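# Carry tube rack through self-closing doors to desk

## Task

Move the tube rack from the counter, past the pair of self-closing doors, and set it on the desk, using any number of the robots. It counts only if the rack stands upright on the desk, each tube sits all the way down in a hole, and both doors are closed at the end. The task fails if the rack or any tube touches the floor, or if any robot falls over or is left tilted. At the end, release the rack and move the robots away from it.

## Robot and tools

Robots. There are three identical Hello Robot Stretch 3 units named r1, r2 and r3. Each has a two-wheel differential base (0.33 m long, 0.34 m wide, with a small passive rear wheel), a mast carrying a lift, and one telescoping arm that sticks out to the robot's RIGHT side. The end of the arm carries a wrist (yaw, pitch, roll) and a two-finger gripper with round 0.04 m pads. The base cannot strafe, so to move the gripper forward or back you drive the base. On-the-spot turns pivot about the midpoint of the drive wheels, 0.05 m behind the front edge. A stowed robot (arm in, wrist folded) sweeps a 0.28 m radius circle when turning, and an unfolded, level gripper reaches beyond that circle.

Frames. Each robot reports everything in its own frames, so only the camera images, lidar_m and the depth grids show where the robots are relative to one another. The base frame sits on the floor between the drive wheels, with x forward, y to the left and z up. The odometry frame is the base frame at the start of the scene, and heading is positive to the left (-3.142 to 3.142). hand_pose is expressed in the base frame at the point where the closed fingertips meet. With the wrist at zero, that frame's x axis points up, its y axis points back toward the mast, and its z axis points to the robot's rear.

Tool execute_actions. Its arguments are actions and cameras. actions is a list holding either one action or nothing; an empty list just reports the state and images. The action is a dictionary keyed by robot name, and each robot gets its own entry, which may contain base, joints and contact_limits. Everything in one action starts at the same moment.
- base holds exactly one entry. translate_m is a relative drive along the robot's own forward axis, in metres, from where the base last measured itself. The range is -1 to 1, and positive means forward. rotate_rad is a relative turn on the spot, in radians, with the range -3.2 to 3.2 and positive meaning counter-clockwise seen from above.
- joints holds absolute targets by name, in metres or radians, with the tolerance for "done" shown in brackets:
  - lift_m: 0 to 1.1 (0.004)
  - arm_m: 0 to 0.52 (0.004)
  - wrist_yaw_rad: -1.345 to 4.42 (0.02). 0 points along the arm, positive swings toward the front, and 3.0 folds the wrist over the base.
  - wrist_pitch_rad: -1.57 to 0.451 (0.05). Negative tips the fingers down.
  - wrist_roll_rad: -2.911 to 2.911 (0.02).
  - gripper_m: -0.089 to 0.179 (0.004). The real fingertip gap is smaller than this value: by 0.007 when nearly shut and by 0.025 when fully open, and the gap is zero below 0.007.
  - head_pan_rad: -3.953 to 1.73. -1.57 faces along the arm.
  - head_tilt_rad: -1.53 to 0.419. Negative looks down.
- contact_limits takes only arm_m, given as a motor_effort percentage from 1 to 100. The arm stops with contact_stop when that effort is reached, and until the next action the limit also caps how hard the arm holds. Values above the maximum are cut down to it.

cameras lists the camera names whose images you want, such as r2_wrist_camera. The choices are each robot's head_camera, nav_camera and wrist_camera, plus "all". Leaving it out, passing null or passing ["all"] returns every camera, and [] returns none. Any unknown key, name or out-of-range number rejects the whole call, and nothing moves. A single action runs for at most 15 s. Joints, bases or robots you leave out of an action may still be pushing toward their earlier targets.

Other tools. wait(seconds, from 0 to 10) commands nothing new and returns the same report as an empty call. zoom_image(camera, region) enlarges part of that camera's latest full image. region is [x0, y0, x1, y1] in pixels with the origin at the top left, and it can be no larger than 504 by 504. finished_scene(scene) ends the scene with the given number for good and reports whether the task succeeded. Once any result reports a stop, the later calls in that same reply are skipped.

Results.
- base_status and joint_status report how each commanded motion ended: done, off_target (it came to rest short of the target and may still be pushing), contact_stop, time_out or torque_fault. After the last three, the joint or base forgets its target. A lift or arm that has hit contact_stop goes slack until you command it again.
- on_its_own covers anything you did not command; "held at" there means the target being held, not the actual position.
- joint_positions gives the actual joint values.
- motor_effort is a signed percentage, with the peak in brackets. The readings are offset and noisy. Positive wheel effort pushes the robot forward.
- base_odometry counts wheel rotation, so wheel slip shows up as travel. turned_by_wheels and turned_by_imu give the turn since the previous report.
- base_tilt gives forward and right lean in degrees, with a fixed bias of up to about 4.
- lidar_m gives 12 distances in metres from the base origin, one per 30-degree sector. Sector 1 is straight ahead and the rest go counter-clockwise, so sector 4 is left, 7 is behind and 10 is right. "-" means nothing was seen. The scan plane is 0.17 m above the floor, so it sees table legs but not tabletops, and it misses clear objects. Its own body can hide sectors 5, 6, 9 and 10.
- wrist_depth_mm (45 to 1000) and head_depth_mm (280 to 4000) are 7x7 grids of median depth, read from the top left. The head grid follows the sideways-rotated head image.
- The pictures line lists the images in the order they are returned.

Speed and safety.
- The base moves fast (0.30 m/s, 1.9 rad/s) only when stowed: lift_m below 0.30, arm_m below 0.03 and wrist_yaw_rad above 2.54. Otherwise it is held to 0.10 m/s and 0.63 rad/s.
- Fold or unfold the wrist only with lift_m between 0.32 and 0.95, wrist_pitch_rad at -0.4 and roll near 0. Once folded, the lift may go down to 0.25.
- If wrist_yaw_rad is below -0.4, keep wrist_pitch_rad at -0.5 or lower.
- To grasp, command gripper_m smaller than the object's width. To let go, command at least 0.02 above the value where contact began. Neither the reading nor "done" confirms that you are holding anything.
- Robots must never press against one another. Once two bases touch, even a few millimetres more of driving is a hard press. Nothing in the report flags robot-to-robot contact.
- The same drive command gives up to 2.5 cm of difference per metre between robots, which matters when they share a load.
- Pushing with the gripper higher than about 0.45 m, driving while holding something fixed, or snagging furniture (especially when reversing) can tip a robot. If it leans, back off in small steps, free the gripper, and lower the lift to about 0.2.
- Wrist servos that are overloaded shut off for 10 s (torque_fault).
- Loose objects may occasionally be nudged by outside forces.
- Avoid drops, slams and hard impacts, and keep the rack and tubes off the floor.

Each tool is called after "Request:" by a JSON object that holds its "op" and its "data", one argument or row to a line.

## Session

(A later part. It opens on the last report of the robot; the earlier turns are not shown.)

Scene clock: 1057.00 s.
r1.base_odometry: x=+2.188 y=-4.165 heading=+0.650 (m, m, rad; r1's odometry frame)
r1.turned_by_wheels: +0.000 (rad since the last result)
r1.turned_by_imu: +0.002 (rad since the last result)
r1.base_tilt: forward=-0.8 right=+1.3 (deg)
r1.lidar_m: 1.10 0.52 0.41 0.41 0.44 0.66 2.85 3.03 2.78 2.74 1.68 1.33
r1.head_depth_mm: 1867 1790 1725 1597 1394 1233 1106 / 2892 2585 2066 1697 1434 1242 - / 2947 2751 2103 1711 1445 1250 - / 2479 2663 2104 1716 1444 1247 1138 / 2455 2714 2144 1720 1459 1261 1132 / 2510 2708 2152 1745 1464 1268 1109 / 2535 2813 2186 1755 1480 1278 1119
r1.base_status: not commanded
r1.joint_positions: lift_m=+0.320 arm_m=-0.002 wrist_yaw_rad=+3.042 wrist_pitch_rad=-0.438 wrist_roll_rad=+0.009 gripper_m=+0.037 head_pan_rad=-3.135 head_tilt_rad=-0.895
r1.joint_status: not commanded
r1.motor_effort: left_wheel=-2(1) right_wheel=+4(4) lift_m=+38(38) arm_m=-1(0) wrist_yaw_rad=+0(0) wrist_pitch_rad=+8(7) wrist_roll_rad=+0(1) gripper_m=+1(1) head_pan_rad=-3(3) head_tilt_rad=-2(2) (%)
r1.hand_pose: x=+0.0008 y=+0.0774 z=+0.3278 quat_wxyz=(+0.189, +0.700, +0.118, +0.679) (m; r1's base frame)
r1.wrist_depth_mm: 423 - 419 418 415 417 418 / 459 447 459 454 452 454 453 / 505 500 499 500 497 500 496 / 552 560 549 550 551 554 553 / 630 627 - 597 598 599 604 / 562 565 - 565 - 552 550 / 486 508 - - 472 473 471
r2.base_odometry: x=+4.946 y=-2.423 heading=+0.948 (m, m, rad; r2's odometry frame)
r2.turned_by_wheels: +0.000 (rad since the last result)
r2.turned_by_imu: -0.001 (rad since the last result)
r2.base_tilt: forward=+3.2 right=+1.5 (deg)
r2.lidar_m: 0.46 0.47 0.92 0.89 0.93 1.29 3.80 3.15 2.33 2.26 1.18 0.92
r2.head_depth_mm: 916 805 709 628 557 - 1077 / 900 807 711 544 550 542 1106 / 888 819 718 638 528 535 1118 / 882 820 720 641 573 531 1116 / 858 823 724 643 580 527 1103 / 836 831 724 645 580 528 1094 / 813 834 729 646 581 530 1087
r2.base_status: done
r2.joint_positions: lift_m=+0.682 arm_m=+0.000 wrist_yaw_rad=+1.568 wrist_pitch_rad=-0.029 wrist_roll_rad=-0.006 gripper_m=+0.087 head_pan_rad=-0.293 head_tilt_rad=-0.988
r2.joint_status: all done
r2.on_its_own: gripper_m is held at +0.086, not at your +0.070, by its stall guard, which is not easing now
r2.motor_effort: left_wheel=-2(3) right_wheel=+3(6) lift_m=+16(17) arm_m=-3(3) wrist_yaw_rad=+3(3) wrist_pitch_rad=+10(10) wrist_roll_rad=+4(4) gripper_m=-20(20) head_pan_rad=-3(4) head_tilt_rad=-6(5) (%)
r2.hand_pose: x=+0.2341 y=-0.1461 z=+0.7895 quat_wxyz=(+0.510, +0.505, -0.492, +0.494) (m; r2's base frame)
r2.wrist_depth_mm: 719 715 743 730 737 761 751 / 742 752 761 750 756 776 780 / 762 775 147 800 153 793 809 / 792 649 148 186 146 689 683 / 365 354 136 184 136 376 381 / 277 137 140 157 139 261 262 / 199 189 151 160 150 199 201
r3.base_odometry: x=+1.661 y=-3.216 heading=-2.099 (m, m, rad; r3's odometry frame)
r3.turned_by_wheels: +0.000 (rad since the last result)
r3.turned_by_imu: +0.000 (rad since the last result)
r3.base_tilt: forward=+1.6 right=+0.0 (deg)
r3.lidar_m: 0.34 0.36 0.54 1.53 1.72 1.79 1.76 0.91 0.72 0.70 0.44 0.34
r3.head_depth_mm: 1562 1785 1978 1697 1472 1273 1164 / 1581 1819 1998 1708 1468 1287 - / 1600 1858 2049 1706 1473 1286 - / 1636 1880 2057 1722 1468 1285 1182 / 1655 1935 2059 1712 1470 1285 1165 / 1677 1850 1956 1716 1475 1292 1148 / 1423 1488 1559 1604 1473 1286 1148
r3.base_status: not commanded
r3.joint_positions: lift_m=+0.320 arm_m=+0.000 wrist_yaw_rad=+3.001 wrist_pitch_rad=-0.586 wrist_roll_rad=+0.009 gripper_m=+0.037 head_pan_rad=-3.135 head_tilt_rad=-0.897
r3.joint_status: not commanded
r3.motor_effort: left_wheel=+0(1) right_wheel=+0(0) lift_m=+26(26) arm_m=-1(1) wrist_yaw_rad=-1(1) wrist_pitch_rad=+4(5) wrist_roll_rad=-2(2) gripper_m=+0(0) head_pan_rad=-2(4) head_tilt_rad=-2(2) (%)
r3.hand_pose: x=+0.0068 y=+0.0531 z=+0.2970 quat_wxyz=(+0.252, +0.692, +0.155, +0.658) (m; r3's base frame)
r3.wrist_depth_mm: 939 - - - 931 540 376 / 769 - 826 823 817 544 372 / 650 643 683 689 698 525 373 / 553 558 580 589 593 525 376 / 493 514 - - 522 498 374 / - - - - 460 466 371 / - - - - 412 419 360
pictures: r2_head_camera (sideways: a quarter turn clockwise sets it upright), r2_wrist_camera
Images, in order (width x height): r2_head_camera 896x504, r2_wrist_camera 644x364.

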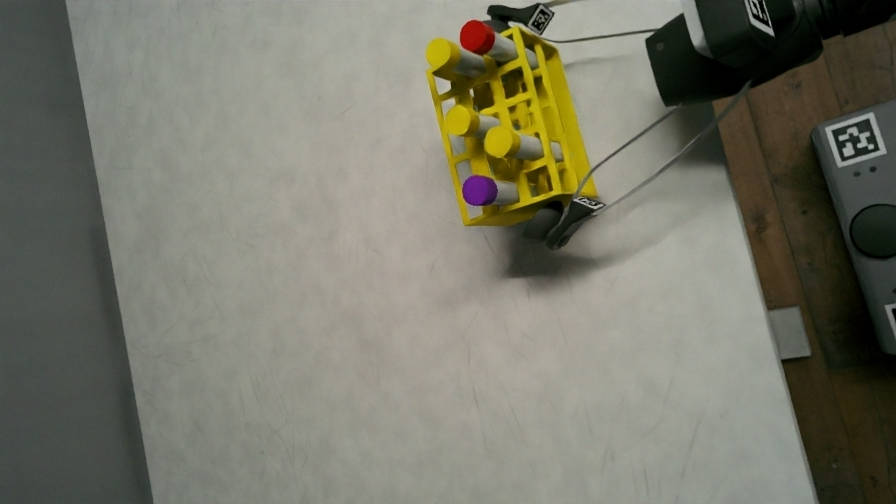

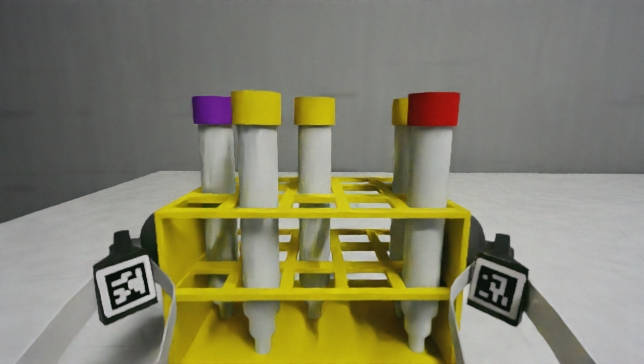

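Request:
{"op": "execute_actions", "data": {
  "actions": [
    {"r2": {"joints": {"lift_m": 0.665}}}
  ],
  "cameras": ["r2_wrist_camera"]
}}

Scene clock: 1063.13 s.
r1.base_odometry: x=+2.188 y=-4.165 heading=+0.650 (m, m, rad; r1's odometry frame)
r1.turned_by_wheels: +0.000 (rad since the last result)
r1.turned_by_imu: +0.002 (rad since the last result)
r1.base_tilt: forward=-0.7 right=+1.3 (deg)
r1.lidar_m: 1.11 0.52 0.41 0.41 0.44 0.66 2.85 3.05 2.77 2.75 1.67 1.33
r1.head_depth_mm: 1860 1798 1729 1595 1403 1234 1099 / 2938 2615 2072 1705 1437 1241 - / 2934 2700 2107 1706 1438 1247 - / 2441 2663 2115 1724 1450 1258 1144 / 2483 2660 2127 1722 1450 1268 1122 / 2531 2701 2176 1745 1463 1264 1118 / 2528 2735 2178 1762 1483 1276 1114
r1.base_status: not commanded
r1.joint_positions: lift_m=+0.320 arm_m=-0.002 wrist_yaw_rad=+3.042 wrist_pitch_rad=-0.438 wrist_roll_rad=+0.009 gripper_m=+0.037 head_pan_rad=-3.135 head_tilt_rad=-0.895
r1.joint_status: not commanded
r1.motor_effort: left_wheel=-3(2) right_wheel=+3(3) lift_m=+37(38) arm_m=-1(1) wrist_yaw_rad=+0(0) wrist_pitch_rad=+8(8) wrist_roll_rad=+0(0) gripper_m=+1(0) head_pan_rad=-2(2) head_tilt_rad=-2(2) (%)
r1.hand_pose: x=+0.0008 y=+0.0774 z=+0.3278 quat_wxyz=(+0.189, +0.700, +0.118, +0.679) (m; r1's base frame)
r1.wrist_depth_mm: 417 - 418 417 415 416 413 / 460 447 454 453 450 456 455 / 502 491 500 499 498 504 497 / 558 549 557 550 548 548 556 / 621 618 - 594 598 605 597 / 559 561 - 553 - 557 548 / 486 510 - - 472 476 472
r2.base_odometry: x=+4.946 y=-2.423 heading=+0.948 (m, m, rad; r2's odometry frame)
r2.turned_by_wheels: +0.000 (rad since the last result)
r2.turned_by_imu: -0.001 (rad since the last result)
r2.base_tilt: forward=+3.2 right=+1.8 (deg)
r2.lidar_m: 0.46 0.47 0.92 0.89 0.93 1.29 3.78 3.15 2.33 2.26 1.18 0.92
r2.head_depth_mm: 914 805 709 634 556 - 1077 / 901 811 714 604 557 542 1109 / 890 815 716 637 538 537 1125 / 879 817 720 639 570 530 1117 / 861 822 722 645 579 526 1108 / 836 828 726 643 579 528 1099 / 811 830 728 648 584 529 1084
r2.base_status: not commanded
r2.joint_positions: lift_m=+0.665 arm_m=+0.000 wrist_yaw_rad=+1.568 wrist_pitch_rad=-0.029 wrist_roll_rad=-0.006 gripper_m=+0.087 head_pan_rad=-0.293 head_tilt_rad=-0.988
r2.joint_status: all done
r2.on_its_own: gripper_m is held at +0.086, not at your +0.070, by its stall guard, which is not easing now
r2.motor_effort: left_wheel=-2(2) right_wheel=+3(3) lift_m=+16(16) arm_m=-3(3) wrist_yaw_rad=+3(3) wrist_pitch_rad=+10(10) wrist_roll_rad=+4(4) gripper_m=-20(20) head_pan_rad=-3(3) head_tilt_rad=-6(5) (%)
r2.hand_pose: x=+0.2341 y=-0.1461 z=+0.7724 quat_wxyz=(+0.510, +0.505, -0.492, +0.494) (m; r2's base frame)
r2.wrist_depth_mm: 713 714 719 719 730 758 765 / 744 750 749 759 754 769 767 / 766 799 147 776 151 788 787 / 792 576 147 185 146 590 616 / 321 314 135 184 136 334 331 / 233 137 140 157 140 231 232 / 175 167 151 158 149 176 177
r3.base_odometry: x=+1.661 y=-3.216 heading=-2.099 (m, m, rad; r3's odometry frame)
r3.turned_by_wheels: +0.000 (rad since the last result)
r3.turned_by_imu: +0.000 (rad since the last result)
r3.base_tilt: forward=+1.6 right=+0.0 (deg)
r3.lidar_m: 0.34 0.36 0.54 1.53 1.72 1.79 1.76 0.91 0.71 0.70 0.44 0.34
r3.head_depth_mm: 1555 1788 1997 1708 1471 1283 1162 / 1581 1810 1991 1717 1463 1284 - / 1603 1856 2027 1700 1463 1288 - / 1634 1891 2043 1705 1466 1291 1182 / 1650 1938 2067 1724 1475 1290 1167 / 1670 1861 1948 1712 1475 1287 1146 / 1425 1489 1557 1612 1471 1296 1154
r3.base_status: not commanded
r3.joint_positions: lift_m=+0.320 arm_m=+0.000 wrist_yaw_rad=+3.001 wrist_pitch_rad=-0.586 wrist_roll_rad=+0.009 gripper_m=+0.037 head_pan_rad=-3.135 head_tilt_rad=-0.897
r3.joint_status: not commanded
r3.motor_effort: left_wheel=+0(0) right_wheel=+0(1) lift_m=+26(26) arm_m=-1(1) wrist_yaw_rad=-1(1) wrist_pitch_rad=+4(5) wrist_roll_rad=-2(2) gripper_m=-1(2) head_pan_rad=-2(4) head_tilt_rad=-2(1) (%)
r3.hand_pose: x=+0.0068 y=+0.0531 z=+0.2970 quat_wxyz=(+0.252, +0.692, +0.155, +0.658) (m; r3's base frame)
r3.wrist_depth_mm: 950 - - - 917 536 373 / 769 - 814 829 798 531 373 / 641 644 678 703 697 552 378 / 556 563 582 594 587 522 375 / 492 505 - - 524 498 375 / - - - - 462 465 377 / - - - - 408 416 362
pictures: r2_wrist_camera
Images, in order (width x height): r2_wrist_camera 644x364.

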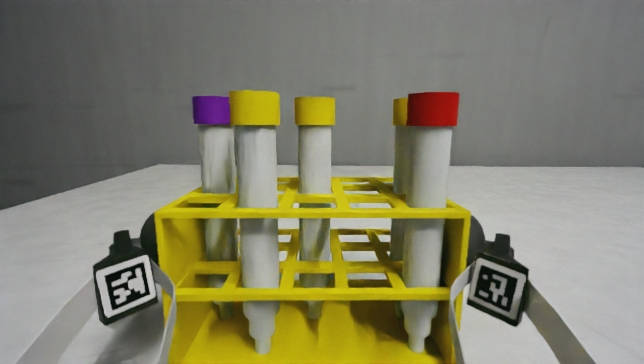

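Request:
{"op": "execute_actions", "data": {
  "actions": [
    {"r2": {"joints": {"lift_m": 0.658}}}
  ],
  "cameras": ["r2_wrist_camera"]
}}

Scene clock: 1066.67 s.
r1.base_odometry: x=+2.188 y=-4.165 heading=+0.650 (m, m, rad; r1's odometry frame)
r1.turned_by_wheels: +0.000 (rad since the last result)
r1.turned_by_imu: +0.001 (rad since the last result)
r1.base_tilt: forward=-0.7 right=+1.3 (deg)
r1.lidar_m: 1.11 0.52 0.41 0.41 0.44 0.66 2.85 3.06 2.77 2.75 1.68 1.33
r1.head_depth_mm: 1863 1766 1724 1612 1394 1223 1099 / 2919 2617 2078 1707 1429 1244 - / 2936 2698 2103 1696 1427 1245 - / 2450 2697 2106 1719 1454 1253 1139 / 2454 2692 2132 1740 1471 1264 1125 / 2525 2758 2121 1765 1468 1265 1116 / 2568 2755 2187 1763 1472 1280 1119
r1.base_status: not commanded
r1.joint_positions: lift_m=+0.320 arm_m=-0.002 wrist_yaw_rad=+3.042 wrist_pitch_rad=-0.438 wrist_roll_rad=+0.009 gripper_m=+0.037 head_pan_rad=-3.135 head_tilt_rad=-0.895
r1.joint_status: not commanded
r1.motor_effort: left_wheel=-3(2) right_wheel=+3(4) lift_m=+38(38) arm_m=-1(1) wrist_yaw_rad=+0(0) wrist_pitch_rad=+8(8) wrist_roll_rad=+0(0) gripper_m=+1(0) head_pan_rad=-2(3) head_tilt_rad=-2(2) (%)
r1.hand_pose: x=+0.0008 y=+0.0774 z=+0.3278 quat_wxyz=(+0.189, +0.700, +0.118, +0.679) (m; r1's base frame)
r1.wrist_depth_mm: 422 - 416 414 422 414 417 / 461 447 454 456 448 457 454 / 508 497 504 504 498 501 500 / 560 556 548 561 560 554 552 / 620 628 - 612 599 608 605 / 563 559 - 564 - 551 553 / 481 517 - - 473 480 477
r2.base_odometry: x=+4.946 y=-2.423 heading=+0.948 (m, m, rad; r2's odometry frame)
r2.turned_by_wheels: +0.000 (rad since the last result)
r2.turned_by_imu: -0.001 (rad since the last result)
r2.base_tilt: forward=+3.2 right=+1.7 (deg)
r2.lidar_m: 0.46 0.47 0.92 0.89 0.93 1.29 3.79 3.16 2.33 2.25 1.18 0.92
r2.head_depth_mm: 913 810 713 634 557 538 1071 / 900 813 714 636 557 544 1106 / 890 814 715 639 545 537 1131 / 884 822 718 641 573 531 1110 / 855 823 722 640 578 526 1097 / 836 826 727 646 581 529 1093 / 813 832 729 647 583 530 1082
r2.base_status: not commanded
r2.joint_positions: lift_m=+0.658 arm_m=+0.000 wrist_yaw_rad=+1.568 wrist_pitch_rad=-0.029 wrist_roll_rad=-0.006 gripper_m=+0.087 head_pan_rad=-0.293 head_tilt_rad=-0.988
r2.joint_status: all done
r2.on_its_own: gripper_m is held at +0.086, not at your +0.070, by its stall guard, which is not easing now
r2.motor_effort: left_wheel=-2(2) right_wheel=+3(3) lift_m=+16(16) arm_m=-3(3) wrist_yaw_rad=+3(3) wrist_pitch_rad=+10(10) wrist_roll_rad=+4(3) gripper_m=-20(20) head_pan_rad=-3(4) head_tilt_rad=-4(4) (%)
r2.hand_pose: x=+0.2341 y=-0.1461 z=+0.7654 quat_wxyz=(+0.510, +0.505, -0.492, +0.494) (m; r2's base frame)
r2.wrist_depth_mm: 731 728 727 748 743 754 753 / 757 761 758 752 759 767 772 / 778 769 147 786 151 787 787 / 793 547 147 186 145 553 567 / 304 294 135 184 136 311 316 / 220 137 139 157 139 217 218 / 165 158 151 160 150 165 167
r3.base_odometry: x=+1.661 y=-3.216 heading=-2.099 (m, m, rad; r3's odometry frame)
r3.turned_by_wheels: +0.000 (rad since the last result)
r3.turned_by_imu: +0.000 (rad since the last result)
r3.base_tilt: forward=+1.6 right=-0.1 (deg)
r3.lidar_m: 0.34 0.36 0.54 1.53 1.72 1.79 1.76 0.92 0.71 0.70 0.44 0.34
r3.head_depth_mm: 1559 1790 1987 1704 1468 1284 1155 / 1583 1819 1987 1698 1470 1283 - / 1616 1859 2029 1711 1468 1287 - / 1631 1890 2043 1711 1471 1289 1180 / 1662 1925 2058 1716 1469 1288 1161 / 1667 1848 1948 1711 1475 1289 1151 / 1428 1491 1559 1608 1463 1290 1154
r3.base_status: not commanded
r3.joint_positions: lift_m=+0.320 arm_m=+0.000 wrist_yaw_rad=+3.001 wrist_pitch_rad=-0.586 wrist_roll_rad=+0.009 gripper_m=+0.037 head_pan_rad=-3.135 head_tilt_rad=-0.897
r3.joint_status: not commanded
r3.motor_effort: left_wheel=-1(1) right_wheel=+0(1) lift_m=+26(26) arm_m=-1(1) wrist_yaw_rad=-1(1) wrist_pitch_rad=+5(5) wrist_roll_rad=-2(2) gripper_m=-1(0) head_pan_rad=-3(4) head_tilt_rad=-2(2) (%)
r3.hand_pose: x=+0.0068 y=+0.0531 z=+0.2970 quat_wxyz=(+0.252, +0.692, +0.155, +0.658) (m; r3's base frame)
r3.wrist_depth_mm: 948 - - - 914 539 371 / 767 - 806 807 845 546 373 / 635 647 679 684 692 538 374 / 561 573 573 598 606 513 379 / 488 513 - - 521 495 373 / - - - - 458 461 372 / - - - - 414 414 359
pictures: r2_wrist_camera
Images, in order (width x height): r2_wrist_camera 644x364.

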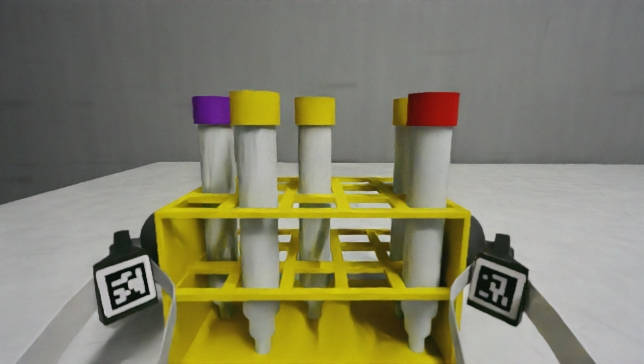

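Request:
{"op": "execute_actions", "data": {
  "actions": [
    {"r2": {"joints": {"lift_m": 0.653}}}
  ],
  "cameras": ["r2_wrist_camera"]
}}

Scene clock: 1072.03 s.
r1.base_odometry: x=+2.188 y=-4.165 heading=+0.650 (m, m, rad; r1's odometry frame)
r1.turned_by_wheels: +0.000 (rad since the last result)
r1.turned_by_imu: +0.001 (rad since the last result)
r1.base_tilt: forward=-0.7 right=+1.3 (deg)
r1.lidar_m: 1.11 0.52 0.41 0.41 0.44 0.66 2.85 3.06 2.77 2.75 1.68 1.33
r1.head_depth_mm: 1860 1792 1724 1607 1403 1232 1104 / 2917 2606 2081 1713 1427 1234 - / 2913 2746 2102 1708 1444 1246 - / 2466 2672 2138 1714 1456 1264 1150 / 2489 2682 2129 1752 1460 1260 1130 / 2502 2748 2144 1742 1474 1268 1116 / 2526 2736 2152 1748 1470 1274 1123
r1.base_status: not commanded
r1.joint_positions: lift_m=+0.320 arm_m=-0.002 wrist_yaw_rad=+3.042 wrist_pitch_rad=-0.438 wrist_roll_rad=+0.009 gripper_m=+0.037 head_pan_rad=-3.135 head_tilt_rad=-0.895
r1.joint_status: not commanded
r1.motor_effort: left_wheel=-3(2) right_wheel=+3(3) lift_m=+38(37) arm_m=-1(1) wrist_yaw_rad=+0(1) wrist_pitch_rad=+8(8) wrist_roll_rad=+0(0) gripper_m=+0(1) head_pan_rad=-2(2) head_tilt_rad=-2(2) (%)
r1.hand_pose: x=+0.0008 y=+0.0774 z=+0.3278 quat_wxyz=(+0.189, +0.700, +0.118, +0.679) (m; r1's base frame)
r1.wrist_depth_mm: 415 - 418 413 420 417 414 / 458 455 454 455 457 453 450 / 509 493 498 503 498 493 497 / 560 549 553 551 551 556 552 / 619 620 - 609 598 594 605 / 566 560 - 557 - 558 553 / 485 515 - - 470 475 475
r2.base_odometry: x=+4.946 y=-2.423 heading=+0.948 (m, m, rad; r2's odometry frame)
r2.turned_by_wheels: +0.000 (rad since the last result)
r2.turned_by_imu: -0.001 (rad since the last result)
r2.base_tilt: forward=+3.3 right=+1.7 (deg)
r2.lidar_m: 0.46 0.47 0.92 0.89 0.93 1.29 3.79 3.16 2.34 2.26 1.18 0.92
r2.head_depth_mm: 913 809 710 634 555 541 1074 / 903 811 712 636 554 543 1106 / 886 814 714 638 546 538 1133 / 883 823 717 638 572 531 1118 / 859 826 721 643 581 526 1110 / 830 832 727 644 580 528 1095 / 814 834 727 647 583 528 1089
r2.base_status: not commanded
r2.joint_positions: lift_m=+0.653 arm_m=+0.000 wrist_yaw_rad=+1.568 wrist_pitch_rad=-0.018 wrist_roll_rad=-0.006 gripper_m=+0.087 head_pan_rad=-0.293 head_tilt_rad=-0.988
r2.joint_status: all done
r2.on_its_own: gripper_m is held at +0.086, not at your +0.070, by its stall guard, which is not easing now
r2.motor_effort: left_wheel=-1(2) right_wheel=+3(3) lift_m=+14(15) arm_m=-3(3) wrist_yaw_rad=+3(3) wrist_pitch_rad=+6(10) wrist_roll_rad=+3(4) gripper_m=-21(20) head_pan_rad=-3(4) head_tilt_rad=-4(5) (%)
r2.hand_pose: x=+0.2344 y=-0.1461 z=+0.7633 quat_wxyz=(+0.507, +0.502, -0.494, +0.496) (m; r2's base frame)
r2.wrist_depth_mm: 732 748 728 734 734 753 737 / 738 766 737 772 753 766 770 / 782 769 146 769 151 797 793 / 800 555 152 421 157 567 583 / 306 295 134 181 136 315 314 / 218 137 139 156 139 - 214 / 162 158 151 157 151 163 165
r3.base_odometry: x=+1.661 y=-3.216 heading=-2.099 (m, m, rad; r3's odometry frame)
r3.turned_by_wheels: +0.000 (rad since the last result)
r3.turned_by_imu: +0.000 (rad since the last result)
r3.base_tilt: forward=+1.6 right=+0.2 (deg)
r3.lidar_m: 0.34 0.36 0.54 1.53 1.72 1.79 1.76 0.91 0.71 0.71 0.44 0.34
r3.head_depth_mm: 1551 1796 1987 1703 1466 1280 1163 / 1582 1822 1994 1714 1470 1286 - / 1600 1856 2034 1706 1467 1282 - / 1637 1885 2054 1713 1470 1288 1182 / 1655 1925 2063 1719 1472 1288 1161 / 1668 1871 1962 1726 1470 1292 1143 / 1431 1487 1565 1607 1472 1290 1150
r3.base_status: not commanded
r3.joint_positions: lift_m=+0.320 arm_m=+0.000 wrist_yaw_rad=+3.001 wrist_pitch_rad=-0.586 wrist_roll_rad=+0.009 gripper_m=+0.037 head_pan_rad=-3.135 head_tilt_rad=-0.897
r3.joint_status: not commanded
r3.motor_effort: left_wheel=+0(0) right_wheel=+0(1) lift_m=+26(26) arm_m=-1(1) wrist_yaw_rad=-1(1) wrist_pitch_rad=+5(5) wrist_roll_rad=-2(2) gripper_m=+0(1) head_pan_rad=-3(4) head_tilt_rad=-2(2) (%)
r3.hand_pose: x=+0.0068 y=+0.0531 z=+0.2970 quat_wxyz=(+0.252, +0.692, +0.155, +0.658) (m; r3's base frame)
r3.wrist_depth_mm: 963 - - - 934 542 381 / 765 - 823 822 807 536 378 / 640 647 689 690 689 541 376 / 551 554 576 599 590 519 373 / 488 508 - - 530 491 374 / - - - - 462 462 377 / - - - - 406 420 356
pictures: r2_wrist_camera
Images, in order (width x height): r2_wrist_camera 644x364.

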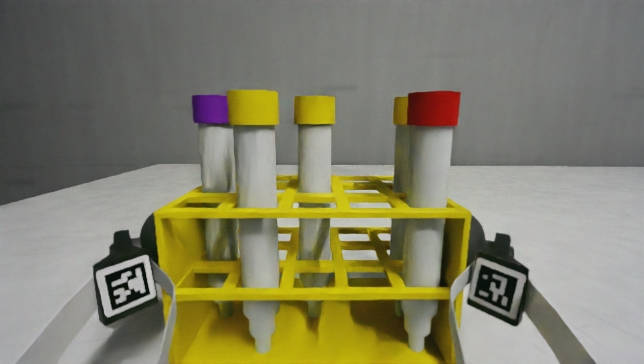

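Contact made (pitch effort dropped). Release and back away.

Request:
{"op": "execute_actions", "data": {
  "actions": [
    {"r2": {"joints": {"gripper_m": 0.179}}}
  ],
  "cameras": ["r2_wrist_camera"]
}}

Request:
{"op": "execute_actions", "data": {
  "actions": [
    {"r2": {"base": {"translate_m": -0.3}, "joints": {"head_tilt_rad": -0.75, "head_pan_rad": -0.2}}}
  ],
  "cameras": ["r2_wrist_camera", "r2_head_camera", "r3_nav_camera", "r1_nav_camera"]
}}

Scene clock: 1077.90 s.
r1.base_odometry: x=+2.188 y=-4.165 heading=+0.650 (m, m, rad; r1's odometry frame)
r1.turned_by_wheels: +0.000 (rad since the last result)
r1.turned_by_imu: +0.002 (rad since the last result)
r1.base_tilt: forward=-0.7 right=+1.3 (deg)
r1.lidar_m: 1.11 0.52 0.41 0.41 0.44 0.66 2.85 3.07 2.78 2.74 1.68 1.33
r1.head_depth_mm: 1867 1788 1733 1604 1399 1229 1106 / 2887 2573 2085 1695 1438 1240 - / 2924 2730 2073 1711 1442 1255 - / 2454 2678 2108 1711 1451 1255 1146 / 2508 2672 2134 1736 1465 1263 1127 / 2538 2774 2150 1737 1469 1268 1121 / 2549 2710 2168 1771 1479 1287 1114
r1.base_status: not commanded
r1.joint_positions: lift_m=+0.320 arm_m=-0.002 wrist_yaw_rad=+3.042 wrist_pitch_rad=-0.438 wrist_roll_rad=+0.009 gripper_m=+0.037 head_pan_rad=-3.135 head_tilt_rad=-0.895
r1.joint_status: not commanded
r1.motor_effort: left_wheel=-3(3) right_wheel=+3(3) lift_m=+38(38) arm_m=-1(0) wrist_yaw_rad=+0(0) wrist_pitch_rad=+8(7) wrist_roll_rad=+0(0) gripper_m=+1(1) head_pan_rad=-2(2) head_tilt_rad=-3(2) (%)
r1.hand_pose: x=+0.0008 y=+0.0774 z=+0.3278 quat_wxyz=(+0.189, +0.700, +0.118, +0.679) (m; r1's base frame)
r1.wrist_depth_mm: 420 - 417 414 417 417 418 / 457 447 455 457 458 455 451 / 501 498 499 500 503 499 496 / 560 557 554 558 560 550 548 / 623 619 - 596 590 599 601 / 566 559 - 560 - 557 554 / 482 514 - - 466 478 477
r2.base_odometry: x=+4.946 y=-2.423 heading=+0.948 (m, m, rad; r2's odometry frame)
r2.turned_by_wheels: +0.000 (rad since the last result)
r2.turned_by_imu: -0.001 (rad since the last result)
r2.base_tilt: forward=+3.2 right=+1.6 (deg)
r2.lidar_m: 0.46 0.47 0.92 0.89 0.93 1.30 3.81 3.17 2.33 2.26 1.18 0.92
r2.head_depth_mm: 914 810 710 633 558 542 1070 / 898 813 715 634 550 542 1108 / 892 816 718 636 550 536 1124 / 881 820 719 641 580 532 1114 / 855 826 724 644 577 528 1103 / 835 826 726 645 582 529 1097 / 813 829 728 647 584 529 1084
r2.base_status: not commanded
r2.joint_positions: lift_m=+0.653 arm_m=+0.000 wrist_yaw_rad=+1.568 wrist_pitch_rad=-0.018 wrist_roll_rad=-0.006 gripper_m=+0.179 head_pan_rad=-0.293 head_tilt_rad=-0.988
r2.joint_status: all done
r2.motor_effort: left_wheel=-2(2) right_wheel=+3(3) lift_m=+14(15) arm_m=-3(3) wrist_yaw_rad=+3(3) wrist_pitch_rad=+6(6) wrist_roll_rad=+3(4) gripper_m=+0(83) head_pan_rad=-5(4) head_tilt_rad=-4(4) (%)
r2.hand_pose: x=+0.2344 y=-0.1461 z=+0.7632 quat_wxyz=(+0.507, +0.502, -0.494, +0.496) (m; r2's base frame)
r2.wrist_depth_mm: 742 732 731 732 740 759 751 / 754 769 741 765 766 759 770 / 781 792 145 777 130 779 792 / 799 551 151 429 157 575 567 / 305 282 135 181 136 323 312 / - 138 139 156 137 201 215 / 155 155 150 159 150 163 164
r3.base_odometry: x=+1.661 y=-3.216 heading=-2.099 (m, m, rad; r3's odometry frame)
r3.turned_by_wheels: +0.000 (rad since the last result)
r3.turned_by_imu: +0.000 (rad since the last result)
r3.base_tilt: forward=+1.6 right=+0.0 (deg)
r3.lidar_m: 0.34 0.36 0.54 1.53 1.72 1.79 1.76 0.91 0.71 0.70 0.44 0.34
r3.head_depth_mm: 1559 1792 1984 1705 1464 1285 1161 / 1584 1821 1981 1719 1461 1284 - / 1612 1852 2030 1707 1464 1285 - / 1626 1896 2053 1714 1471 1283 1179 / 1664 1928 2057 1714 1472 1283 1166 / 1661 1854 1944 1721 1467 1291 1148 / 1429 1492 1556 1605 1478 1293 1152
r3.base_status: not commanded
r3.joint_positions: lift_m=+0.320 arm_m=+0.000 wrist_yaw_rad=+3.001 wrist_pitch_rad=-0.586 wrist_roll_rad=+0.009 gripper_m=+0.037 head_pan_rad=-3.135 head_tilt_rad=-0.897
r3.joint_status: not commanded
r3.motor_effort: left_wheel=-1(1) right_wheel=+0(1) lift_m=+26(26) arm_m=-1(1) wrist_yaw_rad=-1(0) wrist_pitch_rad=+5(5) wrist_roll_rad=-2(2) gripper_m=-1(0) head_pan_rad=-3(4) head_tilt_rad=-2(2) (%)
r3.hand_pose: x=+0.0068 y=+0.0531 z=+0.2970 quat_wxyz=(+0.252, +0.692, +0.155, +0.658) (m; r3's base frame)
r3.wrist_depth_mm: 952 - - - 893 542 375 / 791 - 803 816 822 544 376 / 645 645 686 706 698 542 373 / 552 564 586 584 586 515 373 / 492 511 - - 528 501 372 / - - - - 464 465 374 / - - - - 409 420 363
pictures: r2_wrist_camera
Images, in order (width x height): r2_wrist_camera 644x364.

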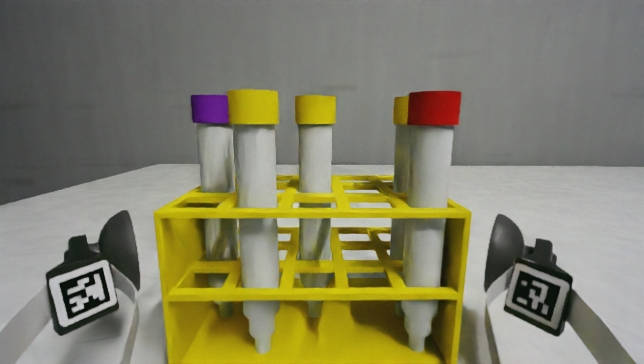

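Scene clock: 1082.30 s.
r1.base_odometry: x=+2.188 y=-4.165 heading=+0.650 (m, m, rad; r1's odometry frame)
r1.turned_by_wheels: +0.000 (rad since the last result)
r1.turned_by_imu: +0.001 (rad since the last result)
r1.base_tilt: forward=-0.7 right=+1.3 (deg)
r1.lidar_m: 1.11 0.52 0.41 0.41 0.44 0.66 2.85 3.06 2.78 2.75 1.67 1.33
r1.head_depth_mm: 1847 1777 1716 1602 1406 1234 1104 / 2887 2563 2082 1702 1428 1241 - / 2880 2670 2084 1701 1437 1248 - / 2451 2678 2128 1713 1457 1253 1146 / 2475 2665 2140 1756 1458 1257 1124 / 2474 2760 2184 1750 1465 1268 1114 / 2549 2790 2182 1767 1478 1271 1114
r1.base_status: not commanded
r1.joint_positions: lift_m=+0.320 arm_m=-0.002 wrist_yaw_rad=+3.042 wrist_pitch_rad=-0.438 wrist_roll_rad=+0.009 gripper_m=+0.037 head_pan_rad=-3.135 head_tilt_rad=-0.895
r1.joint_status: not commanded
r1.motor_effort: left_wheel=-3(3) right_wheel=+2(3) lift_m=+38(38) arm_m=-1(1) wrist_yaw_rad=+0(1) wrist_pitch_rad=+8(8) wrist_roll_rad=+0(0) gripper_m=+0(0) head_pan_rad=-2(2) head_tilt_rad=-2(2) (%)
r1.hand_pose: x=+0.0008 y=+0.0774 z=+0.3278 quat_wxyz=(+0.189, +0.700, +0.118, +0.679) (m; r1's base frame)
r1.wrist_depth_mm: 417 - 417 418 415 415 420 / 457 447 457 453 459 450 451 / 507 494 499 499 497 499 496 / 561 551 556 549 548 548 552 / 625 621 - 604 590 611 601 / 558 555 - 558 - 553 548 / 482 510 - - 474 484 473
r2.base_odometry: x=+4.771 y=-2.667 heading=+0.948 (m, m, rad; r2's odometry frame)
r2.turned_by_wheels: +0.000 (rad since the last result)
r2.turned_by_imu: -0.003 (rad since the last result)
r2.base_tilt: forward=+3.2 right=+1.7 (deg)
r2.lidar_m: 0.76 1.25 0.93 0.90 0.94 1.30 3.57 3.15 2.32 2.25 1.31 1.23
r2.head_depth_mm: 1106 1187 934 771 1385 1290 1135 / 1085 1177 940 754 1392 1283 1140 / 1069 1156 939 709 704 1294 1146 / 1046 1149 948 724 689 1298 1148 / 1033 1128 949 781 689 1300 1148 / 1014 1131 958 783 675 1292 1151 / 1007 1116 959 786 678 1301 1151
r2.base_status: done
r2.joint_positions: lift_m=+0.653 arm_m=+0.000 wrist_yaw_rad=+1.568 wrist_pitch_rad=-0.018 wrist_roll_rad=-0.006 gripper_m=+0.179 head_pan_rad=-0.207 head_tilt_rad=-0.754
r2.joint_status: all done
r2.motor_effort: left_wheel=-2(5) right_wheel=+2(3) lift_m=+16(15) arm_m=-3(3) wrist_yaw_rad=+3(3) wrist_pitch_rad=+6(6) wrist_roll_rad=+3(3) gripper_m=+0(1) head_pan_rad=+4(17) head_tilt_rad=+3(14) (%)
r2.hand_pose: x=+0.2344 y=-0.1461 z=+0.7632 quat_wxyz=(+0.507, +0.502, -0.494, +0.496) (m; r2's base frame)
r2.wrist_depth_mm: - - - - - - - / - - - - - - - / - - - - - - - / - 560 552 440 558 578 574 / 369 342 342 338 340 341 349 / - - - - - - - / - - - - - - -
r3.base_odometry: x=+1.661 y=-3.216 heading=-2.099 (m, m, rad; r3's odometry frame)
r3.turned_by_wheels: +0.000 (rad since the last result)
r3.turned_by_imu: +0.000 (rad since the last result)
r3.base_tilt: forward=+1.7 right=-0.1 (deg)
r3.lidar_m: 0.34 0.36 0.54 1.53 1.72 1.79 1.76 0.92 0.72 0.70 0.44 0.34
r3.head_depth_mm: 1554 1793 1970 1708 1467 1282 1159 / 1576 1816 1993 1714 1464 1283 - / 1606 1852 2035 1706 1468 1286 - / 1630 1890 2061 1706 1475 1285 1184 / 1669 1922 2066 1719 1468 1294 1164 / 1665 1866 1947 1724 1473 1286 1151 / 1426 1492 1558 1610 1471 1296 1145
r3.base_status: not commanded
r3.joint_positions: lift_m=+0.320 arm_m=+0.000 wrist_yaw_rad=+3.001 wrist_pitch_rad=-0.586 wrist_roll_rad=+0.009 gripper_m=+0.037 head_pan_rad=-3.135 head_tilt_rad=-0.897
r3.joint_status: not commanded
r3.motor_effort: left_wheel=-1(1) right_wheel=+0(0) lift_m=+26(26) arm_m=-1(1) wrist_yaw_rad=-1(1) wrist_pitch_rad=+5(5) wrist_roll_rad=-2(2) gripper_m=+0(1) head_pan_rad=-3(2) head_tilt_rad=-2(2) (%)
r3.hand_pose: x=+0.0068 y=+0.0531 z=+0.2970 quat_wxyz=(+0.252, +0.692, +0.155, +0.658) (m; r3's base frame)
r3.wrist_depth_mm: 976 - - - 905 540 371 / 762 - 808 827 815 542 374 / 643 632 665 680 688 545 372 / 562 561 573 585 576 513 381 / 497 516 - - 521 499 382 / - - - - 465 465 376 / - - - - 408 417 358
pictures: r1_nav_camera (sideways: a quarter turn counterclockwise sets it upright), r2_head_camera (sideways: a quarter turn clockwise sets it upright), r2_wrist_camera, r3_nav_camera (sideways: a quarter turn counterclockwise sets it upright)
Images, in order (width x height): r1_nav_camera 672x504, r2_head_camera 896x504, r2_wrist_camera 644x364, r3_nav_camera 672x504.

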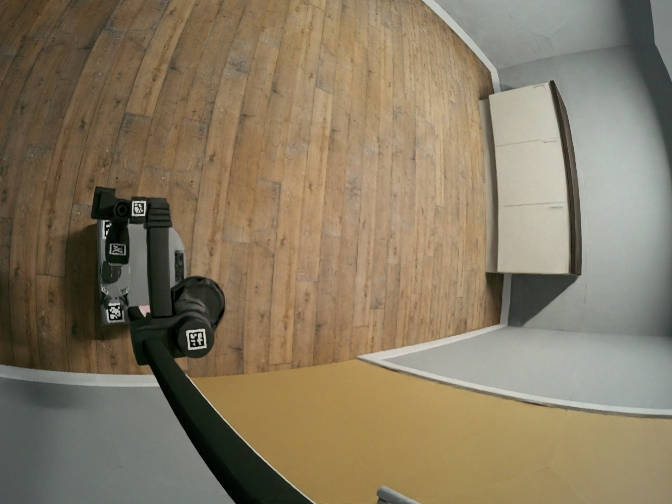

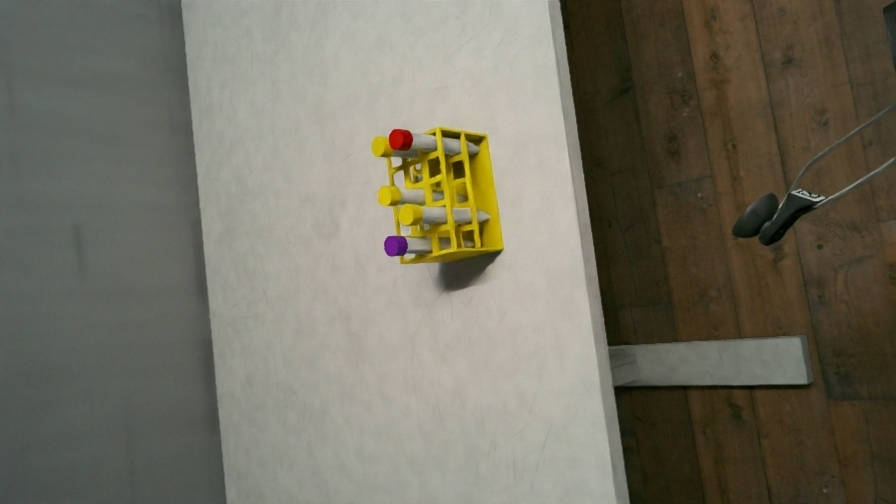

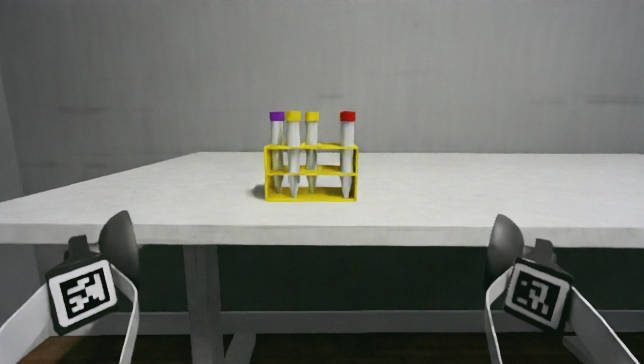

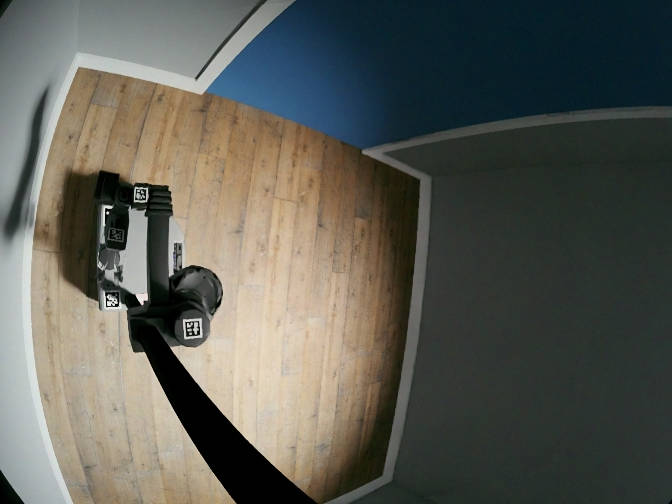

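Request:
{"op": "zoom_image", "data": {
  "camera": "r2_wrist_camera",
  "region": [230, 90, 400, 220]
}}

Region (230, 90, 400, 220) of r2_wrist_camera's 644x364 image, scaled by 2.965; it fills the top 385 rows of this view, and the rest is white.

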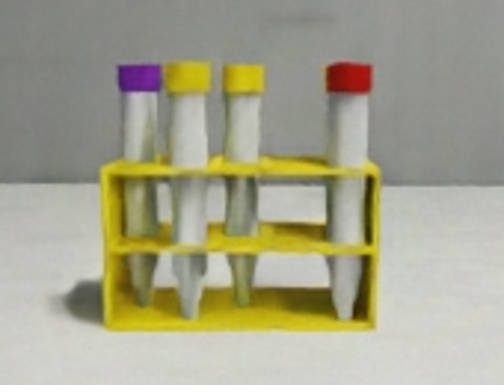

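Request:
{"op": "finished_scene", "data": {
  "scene": 1
}}

The scene is finished: the task was done.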